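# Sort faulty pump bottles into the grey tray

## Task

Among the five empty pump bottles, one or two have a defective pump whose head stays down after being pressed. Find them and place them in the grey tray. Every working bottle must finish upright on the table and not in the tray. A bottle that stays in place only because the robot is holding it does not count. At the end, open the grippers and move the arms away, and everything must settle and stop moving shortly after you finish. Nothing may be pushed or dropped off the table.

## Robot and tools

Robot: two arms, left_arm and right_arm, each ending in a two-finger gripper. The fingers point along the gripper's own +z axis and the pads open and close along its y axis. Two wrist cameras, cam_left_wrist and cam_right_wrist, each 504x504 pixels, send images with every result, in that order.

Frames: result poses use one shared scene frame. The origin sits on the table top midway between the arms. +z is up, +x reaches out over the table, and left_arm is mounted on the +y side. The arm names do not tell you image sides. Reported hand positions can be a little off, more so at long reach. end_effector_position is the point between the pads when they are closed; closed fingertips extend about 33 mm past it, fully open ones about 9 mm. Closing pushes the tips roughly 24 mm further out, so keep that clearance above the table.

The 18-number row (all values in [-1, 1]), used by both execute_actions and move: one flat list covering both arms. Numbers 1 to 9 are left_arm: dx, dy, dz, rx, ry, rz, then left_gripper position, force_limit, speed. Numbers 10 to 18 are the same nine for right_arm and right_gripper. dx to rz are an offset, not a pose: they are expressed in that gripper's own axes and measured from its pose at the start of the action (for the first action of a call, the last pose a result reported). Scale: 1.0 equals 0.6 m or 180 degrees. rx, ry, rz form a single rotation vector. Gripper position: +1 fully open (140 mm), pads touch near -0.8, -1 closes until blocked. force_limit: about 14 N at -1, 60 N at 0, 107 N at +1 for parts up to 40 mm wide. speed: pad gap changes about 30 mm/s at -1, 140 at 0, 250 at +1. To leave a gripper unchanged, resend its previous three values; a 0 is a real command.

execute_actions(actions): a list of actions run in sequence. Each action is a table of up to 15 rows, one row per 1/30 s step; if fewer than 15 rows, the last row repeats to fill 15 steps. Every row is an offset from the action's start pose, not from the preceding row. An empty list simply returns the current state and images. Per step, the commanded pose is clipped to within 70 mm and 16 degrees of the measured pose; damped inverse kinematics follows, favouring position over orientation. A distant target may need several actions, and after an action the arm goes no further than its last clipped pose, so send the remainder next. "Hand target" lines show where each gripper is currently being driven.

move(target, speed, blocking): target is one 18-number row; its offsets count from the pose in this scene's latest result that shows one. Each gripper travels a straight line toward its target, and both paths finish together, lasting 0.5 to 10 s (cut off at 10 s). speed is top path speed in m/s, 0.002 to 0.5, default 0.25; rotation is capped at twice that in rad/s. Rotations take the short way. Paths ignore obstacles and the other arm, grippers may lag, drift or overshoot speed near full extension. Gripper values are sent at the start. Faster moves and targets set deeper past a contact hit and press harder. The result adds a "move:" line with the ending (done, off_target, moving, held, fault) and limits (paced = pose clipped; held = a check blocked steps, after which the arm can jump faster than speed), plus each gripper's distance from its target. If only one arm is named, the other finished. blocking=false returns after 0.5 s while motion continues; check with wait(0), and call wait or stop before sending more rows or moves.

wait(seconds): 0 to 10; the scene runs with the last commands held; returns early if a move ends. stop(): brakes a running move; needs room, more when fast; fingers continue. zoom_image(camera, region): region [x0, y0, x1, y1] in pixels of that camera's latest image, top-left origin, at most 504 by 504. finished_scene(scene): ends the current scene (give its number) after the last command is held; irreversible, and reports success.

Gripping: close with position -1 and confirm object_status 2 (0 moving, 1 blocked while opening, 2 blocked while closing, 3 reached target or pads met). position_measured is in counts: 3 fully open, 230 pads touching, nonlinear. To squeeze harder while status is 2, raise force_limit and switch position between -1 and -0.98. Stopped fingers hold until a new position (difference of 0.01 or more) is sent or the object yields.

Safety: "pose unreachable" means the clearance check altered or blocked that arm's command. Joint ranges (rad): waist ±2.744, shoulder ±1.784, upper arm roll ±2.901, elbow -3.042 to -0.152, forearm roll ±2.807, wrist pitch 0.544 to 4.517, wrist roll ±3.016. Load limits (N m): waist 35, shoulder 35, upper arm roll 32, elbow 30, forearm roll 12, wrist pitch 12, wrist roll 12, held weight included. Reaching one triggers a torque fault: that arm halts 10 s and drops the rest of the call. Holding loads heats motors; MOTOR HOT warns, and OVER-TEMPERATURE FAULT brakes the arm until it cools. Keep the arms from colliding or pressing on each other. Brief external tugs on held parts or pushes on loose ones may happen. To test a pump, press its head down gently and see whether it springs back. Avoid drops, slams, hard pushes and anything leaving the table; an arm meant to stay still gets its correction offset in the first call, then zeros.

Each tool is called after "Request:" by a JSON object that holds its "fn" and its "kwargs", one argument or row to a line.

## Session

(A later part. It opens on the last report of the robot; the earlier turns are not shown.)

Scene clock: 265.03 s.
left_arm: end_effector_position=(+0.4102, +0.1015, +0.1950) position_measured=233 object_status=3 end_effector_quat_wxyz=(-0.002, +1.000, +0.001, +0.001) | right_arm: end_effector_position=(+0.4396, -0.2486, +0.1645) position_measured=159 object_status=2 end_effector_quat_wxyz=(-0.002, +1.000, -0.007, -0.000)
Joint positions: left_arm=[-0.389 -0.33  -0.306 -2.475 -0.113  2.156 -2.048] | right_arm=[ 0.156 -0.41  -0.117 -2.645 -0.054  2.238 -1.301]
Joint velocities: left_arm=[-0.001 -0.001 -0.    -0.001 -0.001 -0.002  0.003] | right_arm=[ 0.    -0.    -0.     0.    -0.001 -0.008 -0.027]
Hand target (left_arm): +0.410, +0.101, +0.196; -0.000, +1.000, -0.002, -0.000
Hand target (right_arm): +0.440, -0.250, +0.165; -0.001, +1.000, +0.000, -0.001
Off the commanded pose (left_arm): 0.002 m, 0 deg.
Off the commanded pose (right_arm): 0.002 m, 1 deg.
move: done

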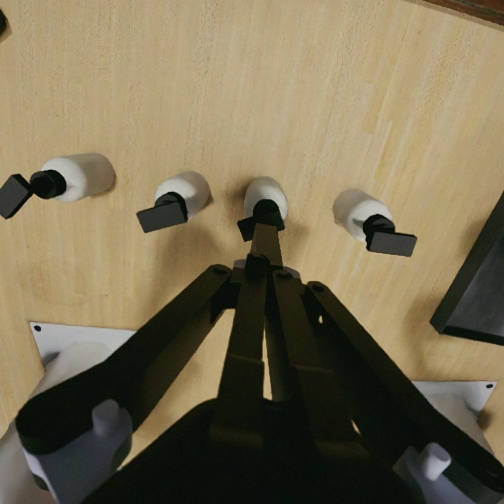

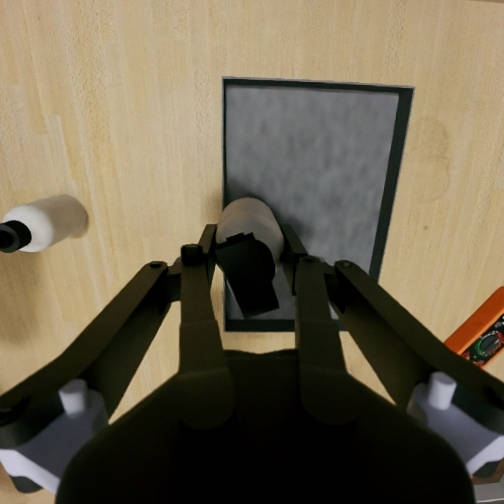

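Request:
{"fn": "move", "kwargs": {
  "target": [0.0027,0.004,0.215,-0.0013,-0.0006,0.2228,0.15,-0.2,1, 0.0692,0.1268,0.1437,-0.0013,0,-0.0045,-1,-0.2,0],
  "speed": 0.3
}}

Scene clock: 301.30 s.
left_arm: end_effector_position=(+0.4157, +0.1018, +0.0679) position_measured=110 object_status=3 end_effector_quat_wxyz=(-0.004, +0.942, -0.335, -0.001) | right_arm: end_effector_position=(+0.4775, -0.3260, +0.0775) position_measured=159 object_status=2 end_effector_quat_wxyz=(+0.002, +1.000, -0.001, -0.002)
Joint positions: left_arm=[-0.469 -0.064 -0.236 -2.591 -0.012  2.525 -1.441] | right_arm=[ 0.112 -0.138 -0.276 -2.64  -0.069  2.502 -1.501]
Joint velocities: left_arm=[ 0.001  0.002  0.001 -0.001 -0.003  0.001  0.033] | right_arm=[-0.     0.     0.    -0.     0.     0.001 -0.009]
Hand target (left_arm): +0.415, +0.102, +0.067; -0.003, +0.940, -0.341, -0.001
Hand target (right_arm): +0.480, -0.326, +0.078; +0.001, +1.000, +0.000, +0.000
Off the commanded pose (left_arm): 0.005 m, 1 deg.
Off the commanded pose (right_arm): 0.003 m, 0 deg.
move: off_target (left_arm)

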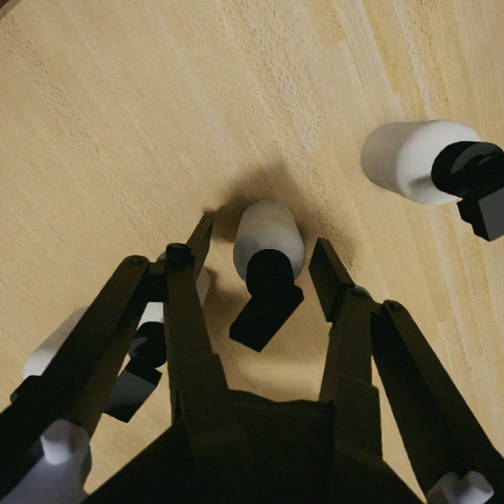

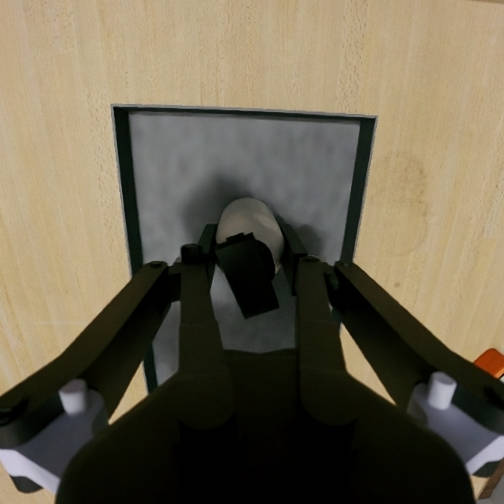

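Request:
{"fn": "zoom_image", "kwargs": {
  "camera": "cam_left_wrist",
  "region": [190, 190, 360, 370]
}}

Request:
{"fn": "zoom_image", "kwargs": {
  "camera": "cam_left_wrist",
  "region": [80, 280, 230, 440]
}}

Request:
{"fn": "zoom_image", "kwargs": {
  "camera": "cam_left_wrist",
  "region": [350, 100, 504, 260]
}}

Region (190, 190, 360, 370) of cam_left_wrist's 504x504 image, scaled by 2.800, with more detail than that image has.

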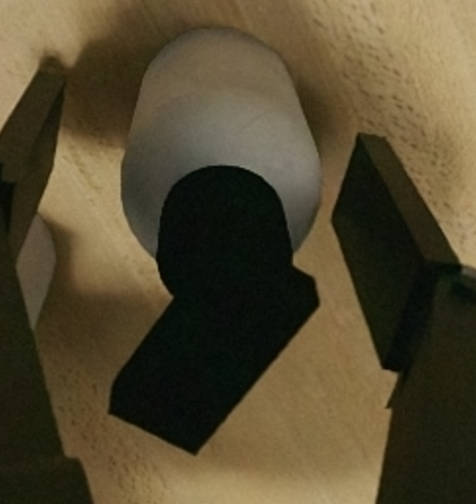

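Region (80, 280, 230, 440) of cam_left_wrist's 504x504 image, scaled by 3.150, with more detail than that image has; it fills the left 472 columns of this view, and the rest is white.

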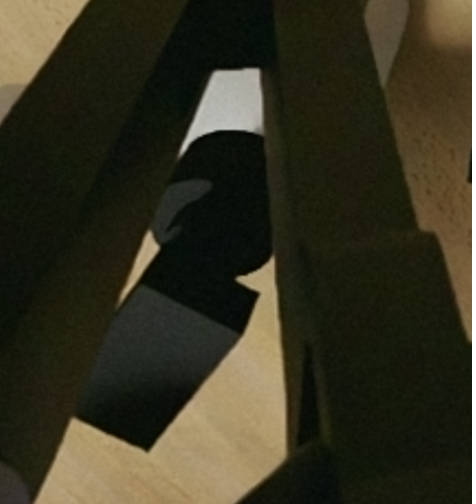

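Region (350, 100, 504, 260) of cam_left_wrist's 504x504 image, scaled by 3.150, with more detail than that image has; it fills the left 485 columns of this view, and the rest is white.

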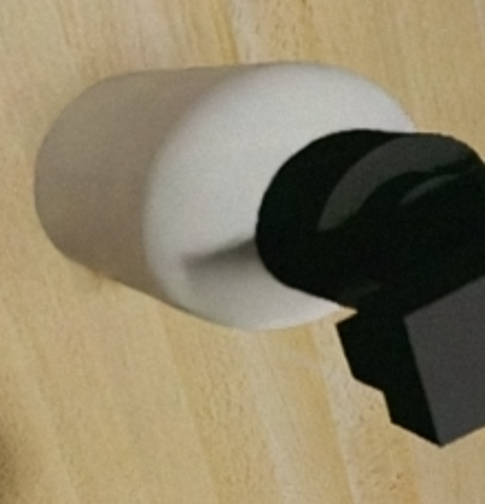

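Request:
{"fn": "execute_actions", "kwargs": {
  "actions": [
    [[-0.0005,0.002,0.001,0,0,0,0.15,-0.2,1, 0.002,0,0.000,0.0013,0.0013,-0.0006,-1,-0.2,0],[-0.001,0.004,0.002,0,0,0,0.15,-0.2,1, 0.002,0,0.002,0.0013,0.0013,-0.0006,-1,-0.2,0],[-0.002,0.006,0.003,0,0,0,0.15,-0.2,1, 0.002,0,0.004,0.0013,0.0013,-0.0006,-1,-0.2,0],[-0.0023,0.008,0.003,0,0,0,-1,-0.2,-0.3, 0.002,0,0.006,0.0013,0.0013,-0.0006,-1,-0.2,0],[-0.0023,0.008,0.003,0,0,0,-1,-0.2,-0.3, 0.002,0,0.008,0.0013,0.0013,-0.0006,-1,-0.2,0],[-0.0023,0.008,0.003,0,0,0,-1,-0.2,-0.3, 0.002,0,0.0095,0.0013,0.0013,-0.0006,-1,-0.2,0],[-0.0023,0.008,0.003,0,0,0,-1,-0.2,-0.3, 0.002,0,0.0105,0.0013,0.0013,-0.0006,-1,-0.2,0],[-0.0023,0.008,0.003,0,0,0,-1,-0.2,-0.3, 0.002,0,0.011,0.0013,0.0013,-0.0006,-1,-0.2,0]]
  ]
}}

Scene clock: 325.97 s.
left_arm: end_effector_position=(+0.4128, +0.0997, +0.0669) position_measured=159 object_status=0 end_effector_quat_wxyz=(-0.004, +0.941, -0.338, -0.001) | right_arm: end_effector_position=(+0.4780, -0.3260, +0.0716) position_measured=159 object_status=2 end_effector_quat_wxyz=(+0.001, +1.000, -0.000, -0.002)
Joint positions: left_arm=[-0.47  -0.065 -0.242 -2.595 -0.013  2.528 -1.442] | right_arm=[ 0.112 -0.121 -0.276 -2.643 -0.062  2.521 -1.508]
Joint velocities: left_arm=[ 0.    -0.    -0.002 -0.002  0.    -0.    -0.012] | right_arm=[-0.001  0.001 -0.    -0.001  0.004  0.016 -0.005]
Hand target (left_arm): +0.412, +0.099, +0.066; -0.004, +0.942, -0.335, -0.001
Hand target (right_arm): +0.479, -0.326, +0.071; +0.000, +1.000, -0.000, -0.000
Off the commanded pose (left_arm): 0.002 m, 0 deg.
Off the commanded pose (right_arm): 0.001 m, 0 deg.

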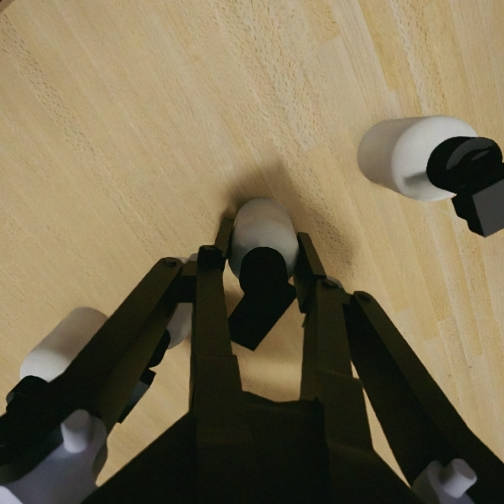

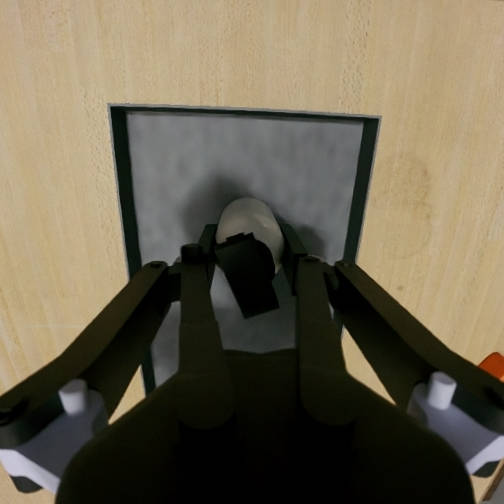

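Request:
{"fn": "move", "kwargs": {
  "target": [0.024,0.1278,-0.2812,0,0,0.05,-1,-0.2,-0.3, 0,0,-0.2167,0.0006,0.0013,0,0.15,-0.2,1],
  "speed": 0.28
}}

Scene clock: 354.87 s.
left_arm: end_effector_position=(+0.3730, +0.0304, +0.2333) position_measured=159 object_status=2 end_effector_quat_wxyz=(-0.004, +0.912, -0.410, -0.000) | right_arm: end_effector_position=(+0.4790, -0.3241, +0.2007) position_measured=110 object_status=3 end_effector_quat_wxyz=(-0.002, +1.000, +0.001, +0.001)
Joint positions: left_arm=[-0.589 -0.324 -0.281 -2.368 -0.091  2.052 -1.398] | right_arm=[ 0.095 -0.371 -0.241 -2.503 -0.098  2.142 -1.477]
Joint velocities: left_arm=[-0.    -0.    -0.001 -0.     0.001 -0.011  0.003] | right_arm=[ 0.     0.001  0.001 -0.001 -0.001 -0.009  0.004]
Hand target (left_arm): +0.372, +0.030, +0.234; -0.003, +0.911, -0.413, -0.002
Hand target (right_arm): +0.478, -0.325, +0.201; -0.000, +1.000, +0.000, -0.000
Off the commanded pose (left_arm): 0.003 m, 0 deg.
Off the commanded pose (right_arm): 0.002 m, 0 deg.
move: done

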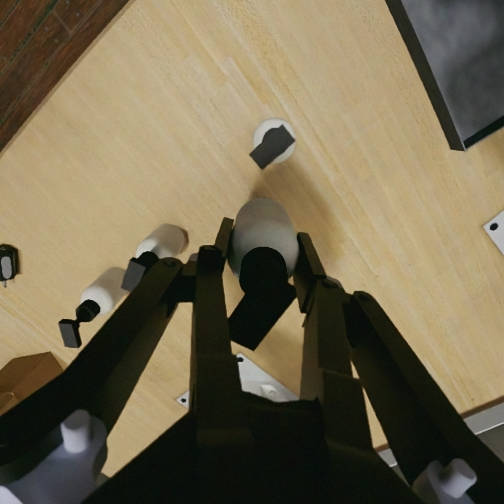

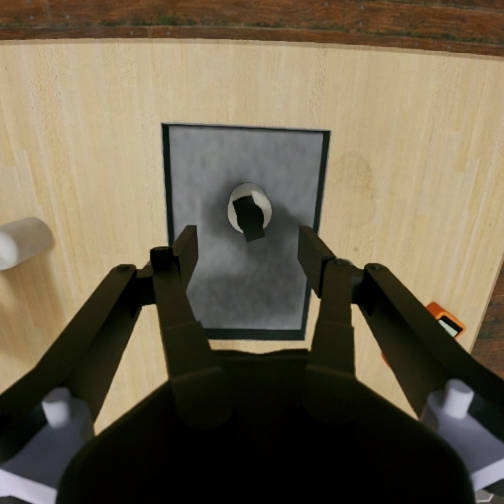

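Request:
{"fn": "move", "kwargs": {
  "target": [0.3893,0.3933,0.2097,0,0,0.10,-1,-0.2,-0.3, -0.1983,0.5265,-0.0822,0,0,0.2,0.15,-0.2,1],
  "speed": 0.33
}}

Scene clock: 365.47 s.
left_arm: end_effector_position=(+0.3581, -0.2978, +0.1062) position_measured=159 object_status=2 end_effector_quat_wxyz=(-0.013, +0.833, -0.553, +0.001) | right_arm: end_effector_position=(+0.3607, -0.6387, +0.2494) position_measured=110 object_status=3 end_effector_quat_wxyz=(-0.004, +0.950, -0.311, +0.004)
Joint positions: left_arm=[-0.961  0.637 -0.383 -1.488  0.281  2.06  -1.668] | right_arm=[-0.333 -0.456 -0.573 -2.384 -0.254  1.985 -1.519]
Joint velocities: left_arm=[-0.008  0.001  0.006  0.001 -0.001 -0.013 -0.01 ] | right_arm=[ 0.001  0.001 -0.    -0.    -0.    -0.002 -0.01 ]
Hand target (left_arm): +0.358, -0.297, +0.106; -0.015, +0.835, -0.550, -0.001
Hand target (right_arm): +0.359, -0.640, +0.250; -0.002, +0.951, -0.308, +0.002
Off the commanded pose (left_arm): 0.007 m, 1 deg.
Off the commanded pose (right_arm): 0.002 m, 1 deg.
move: off_target (left_arm)

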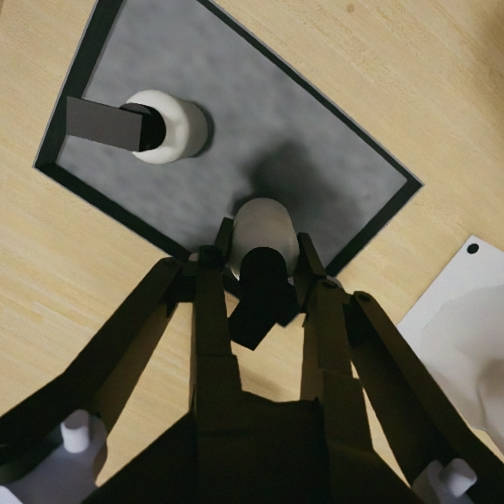

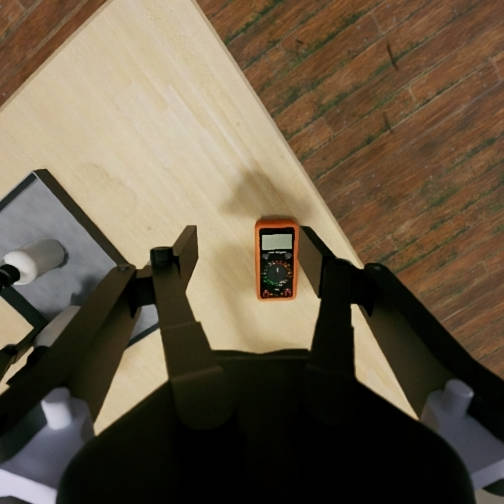

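Request:
{"fn": "move", "kwargs": {
  "target": [0.0007,0.0013,0.057,-0.0051,0.0026,0,-1,-0.2,-0.3, 0,0,0,0,0,0,0.15,-0.2,1],
  "speed": 0.055
}}

Scene clock: 377.10 s.
left_arm: end_effector_position=(+0.3564, -0.2984, +0.0727) position_measured=159 object_status=2 end_effector_quat_wxyz=(-0.004, +0.834, -0.552, -0.002) | right_arm: end_effector_position=(+0.3607, -0.6387, +0.2494) position_measured=110 object_status=3 end_effector_quat_wxyz=(-0.004, +0.951, -0.310, +0.003)
Joint positions: left_arm=[-0.954  0.675 -0.38  -1.518  0.283  2.131 -1.671] | right_arm=[-0.333 -0.456 -0.573 -2.384 -0.254  1.985 -1.522]
Joint velocities: left_arm=[-0.001  0.001  0.    -0.    -0.001  0.011  0.   ] | right_arm=[ 0.    -0.001  0.001  0.     0.001  0.     0.001]
Hand target (left_arm): +0.359, -0.298, +0.072; -0.004, +0.833, -0.553, -0.000
Hand target (right_arm): +0.361, -0.639, +0.249; -0.004, +0.950, -0.311, +0.004
Off the commanded pose (left_arm): 0.002 m, 0 deg.
Off the commanded pose (right_arm): 0.000 m, 0 deg.
move: done

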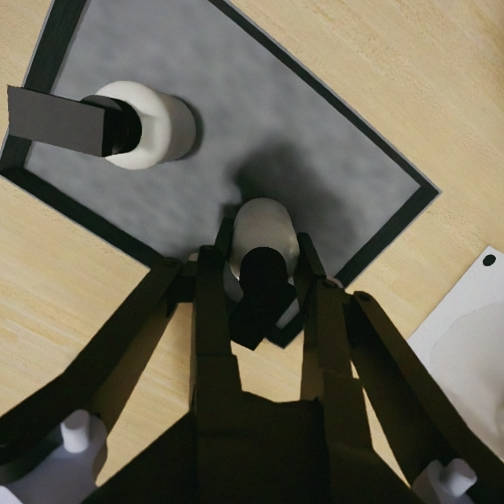

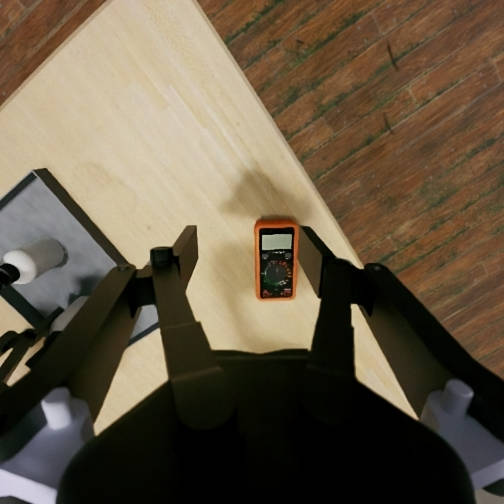

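Request:
{"fn": "execute_actions", "kwargs": {
  "actions": [
    [[0,0,0.0015,0,0,0,-1,-0.2,-0.3, 0,0,0,0,0,0,0.15,-0.2,1],[0,0,0.0025,0,0,0,-1,-0.2,-0.3, 0,0,0,0,0,0,0.15,-0.2,1],[0,0,0.0035,0,0,0,-1,-0.2,-0.3, 0,0,0,0,0,0,0.15,-0.2,1],[0,0,0.0045,0,0,0,-1,-0.2,-0.3, 0,0,0,0,0,0,0.15,-0.2,1],[0,0,0.0055,0,0,0,-1,-0.2,-0.3, 0,0,0,0,0,0,0.15,-0.2,1],[0,0,0.0065,0,0,0,-1,-0.2,-0.3, 0,0,0,0,0,0,0.15,-0.2,1],[0,0,0.0075,0,0,0,-1,-0.2,-0.3, 0,0,0,0,0,0,0.15,-0.2,1],[0,0,0.008,0,0,0,-1,-0.2,-0.3, 0,0,0,0,0,0,0.15,-0.2,1]]
  ]
}}

Scene clock: 383.93 s.
left_arm: end_effector_position=(+0.3561, -0.2984, +0.0693) position_measured=159 object_status=2 end_effector_quat_wxyz=(-0.004, +0.834, -0.552, -0.003) | right_arm: end_effector_position=(+0.3607, -0.6387, +0.2494) position_measured=110 object_status=3 end_effector_quat_wxyz=(-0.004, +0.951, -0.310, +0.003)
Joint positions: left_arm=[-0.954  0.68  -0.379 -1.518  0.283  2.134 -1.671] | right_arm=[-0.333 -0.456 -0.573 -2.384 -0.254  1.985 -1.522]
Joint velocities: left_arm=[ 0.    -0.     0.002  0.    -0.     0.003 -0.   ] | right_arm=[-0.     0.001  0.002 -0.    -0.    -0.001 -0.   ]
Hand target (left_arm): +0.357, -0.298, +0.068; -0.004, +0.834, -0.552, -0.002
Hand target (right_arm): +0.361, -0.639, +0.249; -0.004, +0.951, -0.310, +0.003
Off the commanded pose (left_arm): 0.001 m, 0 deg.
Off the commanded pose (right_arm): 0.000 m, 0 deg.

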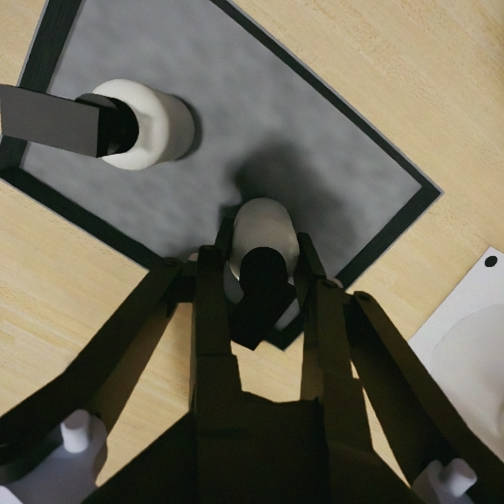

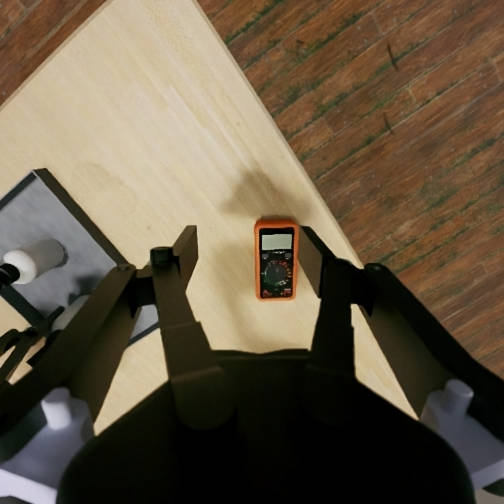

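Request:
{"fn": "move", "kwargs": {
  "target": [-0.2,0,-0.333,0,0,0,0.15,-0.2,1, 0,0,0,0,0,0,0.15,-0.2,1],
  "speed": 0.33
}}

Scene clock: 389.13 s.
left_arm: end_effector_position=(+0.3075, -0.1893, +0.2691) position_measured=110 object_status=3 end_effector_quat_wxyz=(+0.001, +0.838, -0.546, +0.000) | right_arm: end_effector_position=(+0.3607, -0.6387, +0.2494) position_measured=110 object_status=3 end_effector_quat_wxyz=(-0.004, +0.951, -0.310, +0.003)
Joint positions: left_arm=[-0.8    0.09  -0.462 -1.839  0.042  1.92  -1.548] | right_arm=[-0.333 -0.456 -0.573 -2.384 -0.254  1.985 -1.522]
Joint velocities: left_arm=[-0.     0.001 -0.001 -0.    -0.001 -0.01   0.03 ] | right_arm=[-0.    -0.001  0.002  0.001  0.    -0.001  0.   ]
Hand target (left_arm): +0.306, -0.187, +0.267; -0.000, +0.835, -0.551, -0.004
Hand target (right_arm): +0.361, -0.639, +0.249; -0.004, +0.951, -0.310, +0.003
Off the commanded pose (left_arm): 0.002 m, 1 deg.
Off the commanded pose (right_arm): 0.000 m, 0 deg.
move: done

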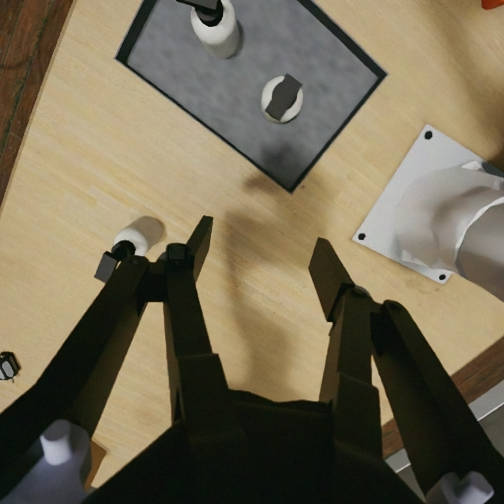

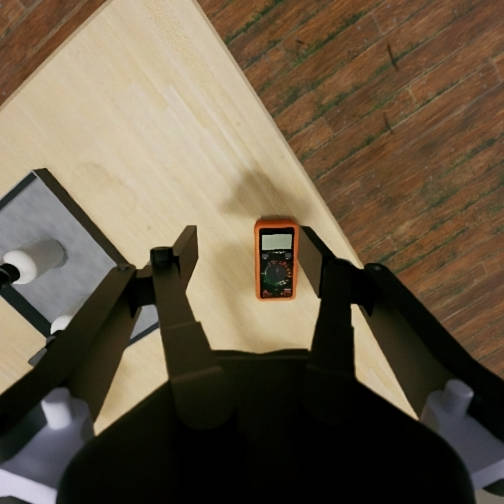

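Request:
{"fn": "zoom_image", "kwargs": {
  "camera": "cam_left_wrist",
  "region": [160, 0, 320, 140]
}}

Request:
{"fn": "zoom_image", "kwargs": {
  "camera": "cam_right_wrist",
  "region": [0, 220, 140, 380]
}}

Request:
{"fn": "zoom_image", "kwargs": {
  "camera": "cam_left_wrist",
  "region": [0, 200, 220, 420]
}}

Region (160, 0, 320, 140) of cam_left_wrist's 504x504 image, scaled by 3.150, with more detail than that image has; it fills the top 441 rows of this view, and the rest is white.

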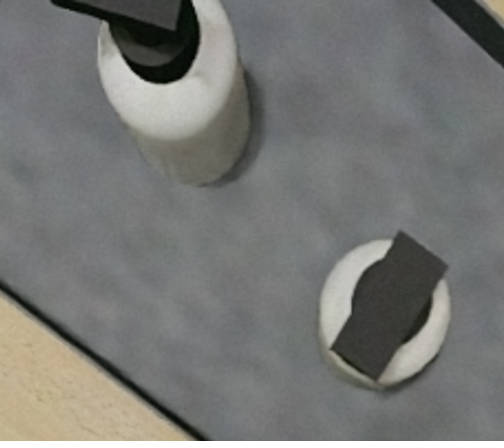

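Region (0, 220, 140, 380) of cam_right_wrist's 504x504 image, scaled by 3.150, with more detail than that image has; it fills the left 441 columns of this view, and the rest is white.

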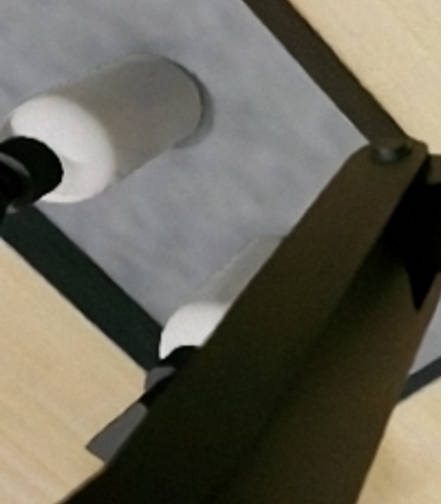

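Region (0, 200, 220, 420) of cam_left_wrist's 504x504 image, scaled by 2.291, with more detail than that image has.

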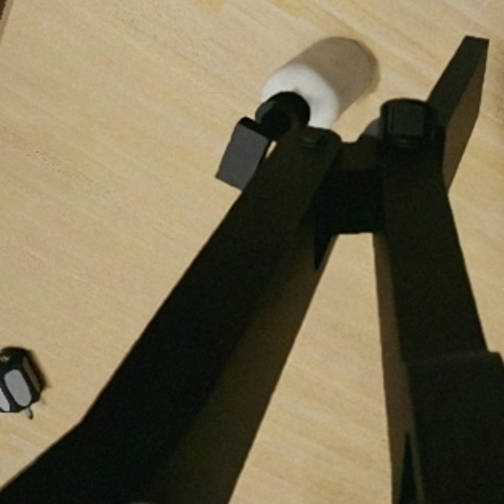

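Request:
{"fn": "execute_actions", "kwargs": {
  "actions": [
    [[0,0,0,0,0,-0.003,-0.75,-0.2,1, 0,0,0,0,0,0,0.15,-0.2,1],[0,0,0,0,0,-0.008,-0.75,-0.2,1, 0,0,0,0,0,0,0.15,-0.2,1],[0,0,0,0,0,-0.015,-0.75,-0.2,1, 0,0,0,0,0,0,0.15,-0.2,1],[0,0,0,0,0,-0.023,-0.75,-0.2,1, 0,0,0,0,0,0,0.15,-0.2,1],[0,0,0,0,0,-0.032,-0.75,-0.2,1, 0,0,0,0,0,0,0.15,-0.2,1],[0,0,0,0,0,-0.041,-0.75,-0.2,1, 0,0,0,0,0,0,0.15,-0.2,1],[0,0,0,0,0,-0.05,-0.75,-0.2,1, 0,0,0,0,0,0,0.15,-0.2,1],[0,0,0,0,0,-0.058,-0.75,-0.2,1, 0,0,0,0,0,0,0.15,-0.2,1],[0,0,0,0,0,-0.065,-0.75,-0.2,1, 0,0,0,0,0,0,0.15,-0.2,1],[0,0,0,0,0,-0.07,-0.75,-0.2,1, 0,0,0,0,0,0,0.15,-0.2,1],[0,0,0,0,0,-0.073,-0.75,-0.2,1, 0,0,0,0,0,0,0.15,-0.2,1],[0,0,0,0,0,-0.075,-0.75,-0.2,1, 0,0,0,0,0,0,0.15,-0.2,1]]
  ]
}}

Scene clock: 400.90 s.
left_arm: end_effector_position=(+0.3084, -0.1884, +0.2689) position_measured=223 object_status=0 end_effector_quat_wxyz=(+0.002, +0.874, -0.485, -0.001) | right_arm: end_effector_position=(+0.3607, -0.6387, +0.2494) position_measured=110 object_status=3 end_effector_quat_wxyz=(-0.004, +0.951, -0.310, +0.003)
Joint positions: left_arm=[-0.808  0.089 -0.45  -1.839  0.037  1.919 -1.684] | right_arm=[-0.333 -0.456 -0.573 -2.384 -0.254  1.985 -1.522]
Joint velocities: left_arm=[-0.024 -0.001  0.014  0.     0.001  0.001 -0.282] | right_arm=[-0.001  0.001 -0.     0.001 -0.002  0.001 -0.001]
Hand target (left_arm): +0.307, -0.189, +0.269; +0.002, +0.895, -0.446, -0.000
Hand target (right_arm): +0.361, -0.639, +0.249; -0.004, +0.951, -0.310, +0.003
Off the commanded pose (left_arm): 0.001 m, 5 deg.
Off the commanded pose (right_arm): 0.000 m, 0 deg.

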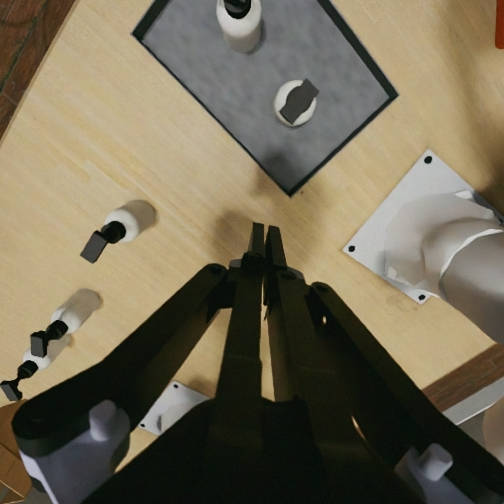

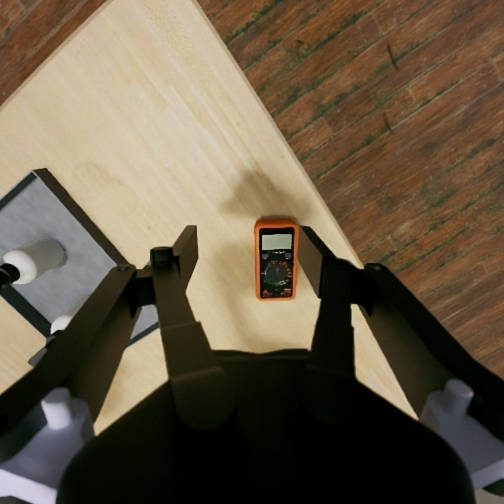

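Request:
{"fn": "zoom_image", "kwargs": {
  "camera": "cam_left_wrist",
  "region": [0, 270, 140, 410]
}}

Region (0, 270, 140, 410) of cam_left_wrist's 504x504 image, scaled by 3.600, with more detail than that image has.

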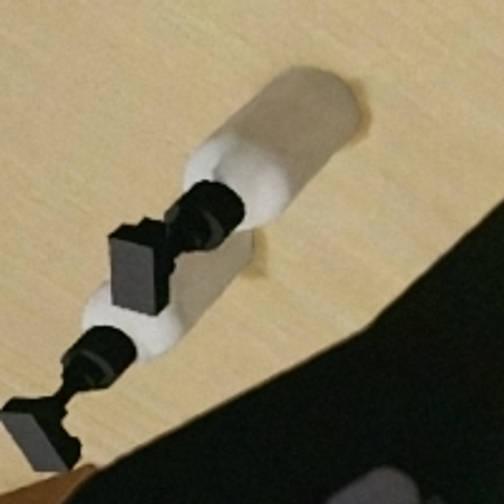

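The three good bottles are upright on the table with their pump stems extended, and the two faulty ones are standing in the tray.

Request:
{"fn": "finished_scene", "kwargs": {
  "scene": 2
}}

The scene is finished: the task was done.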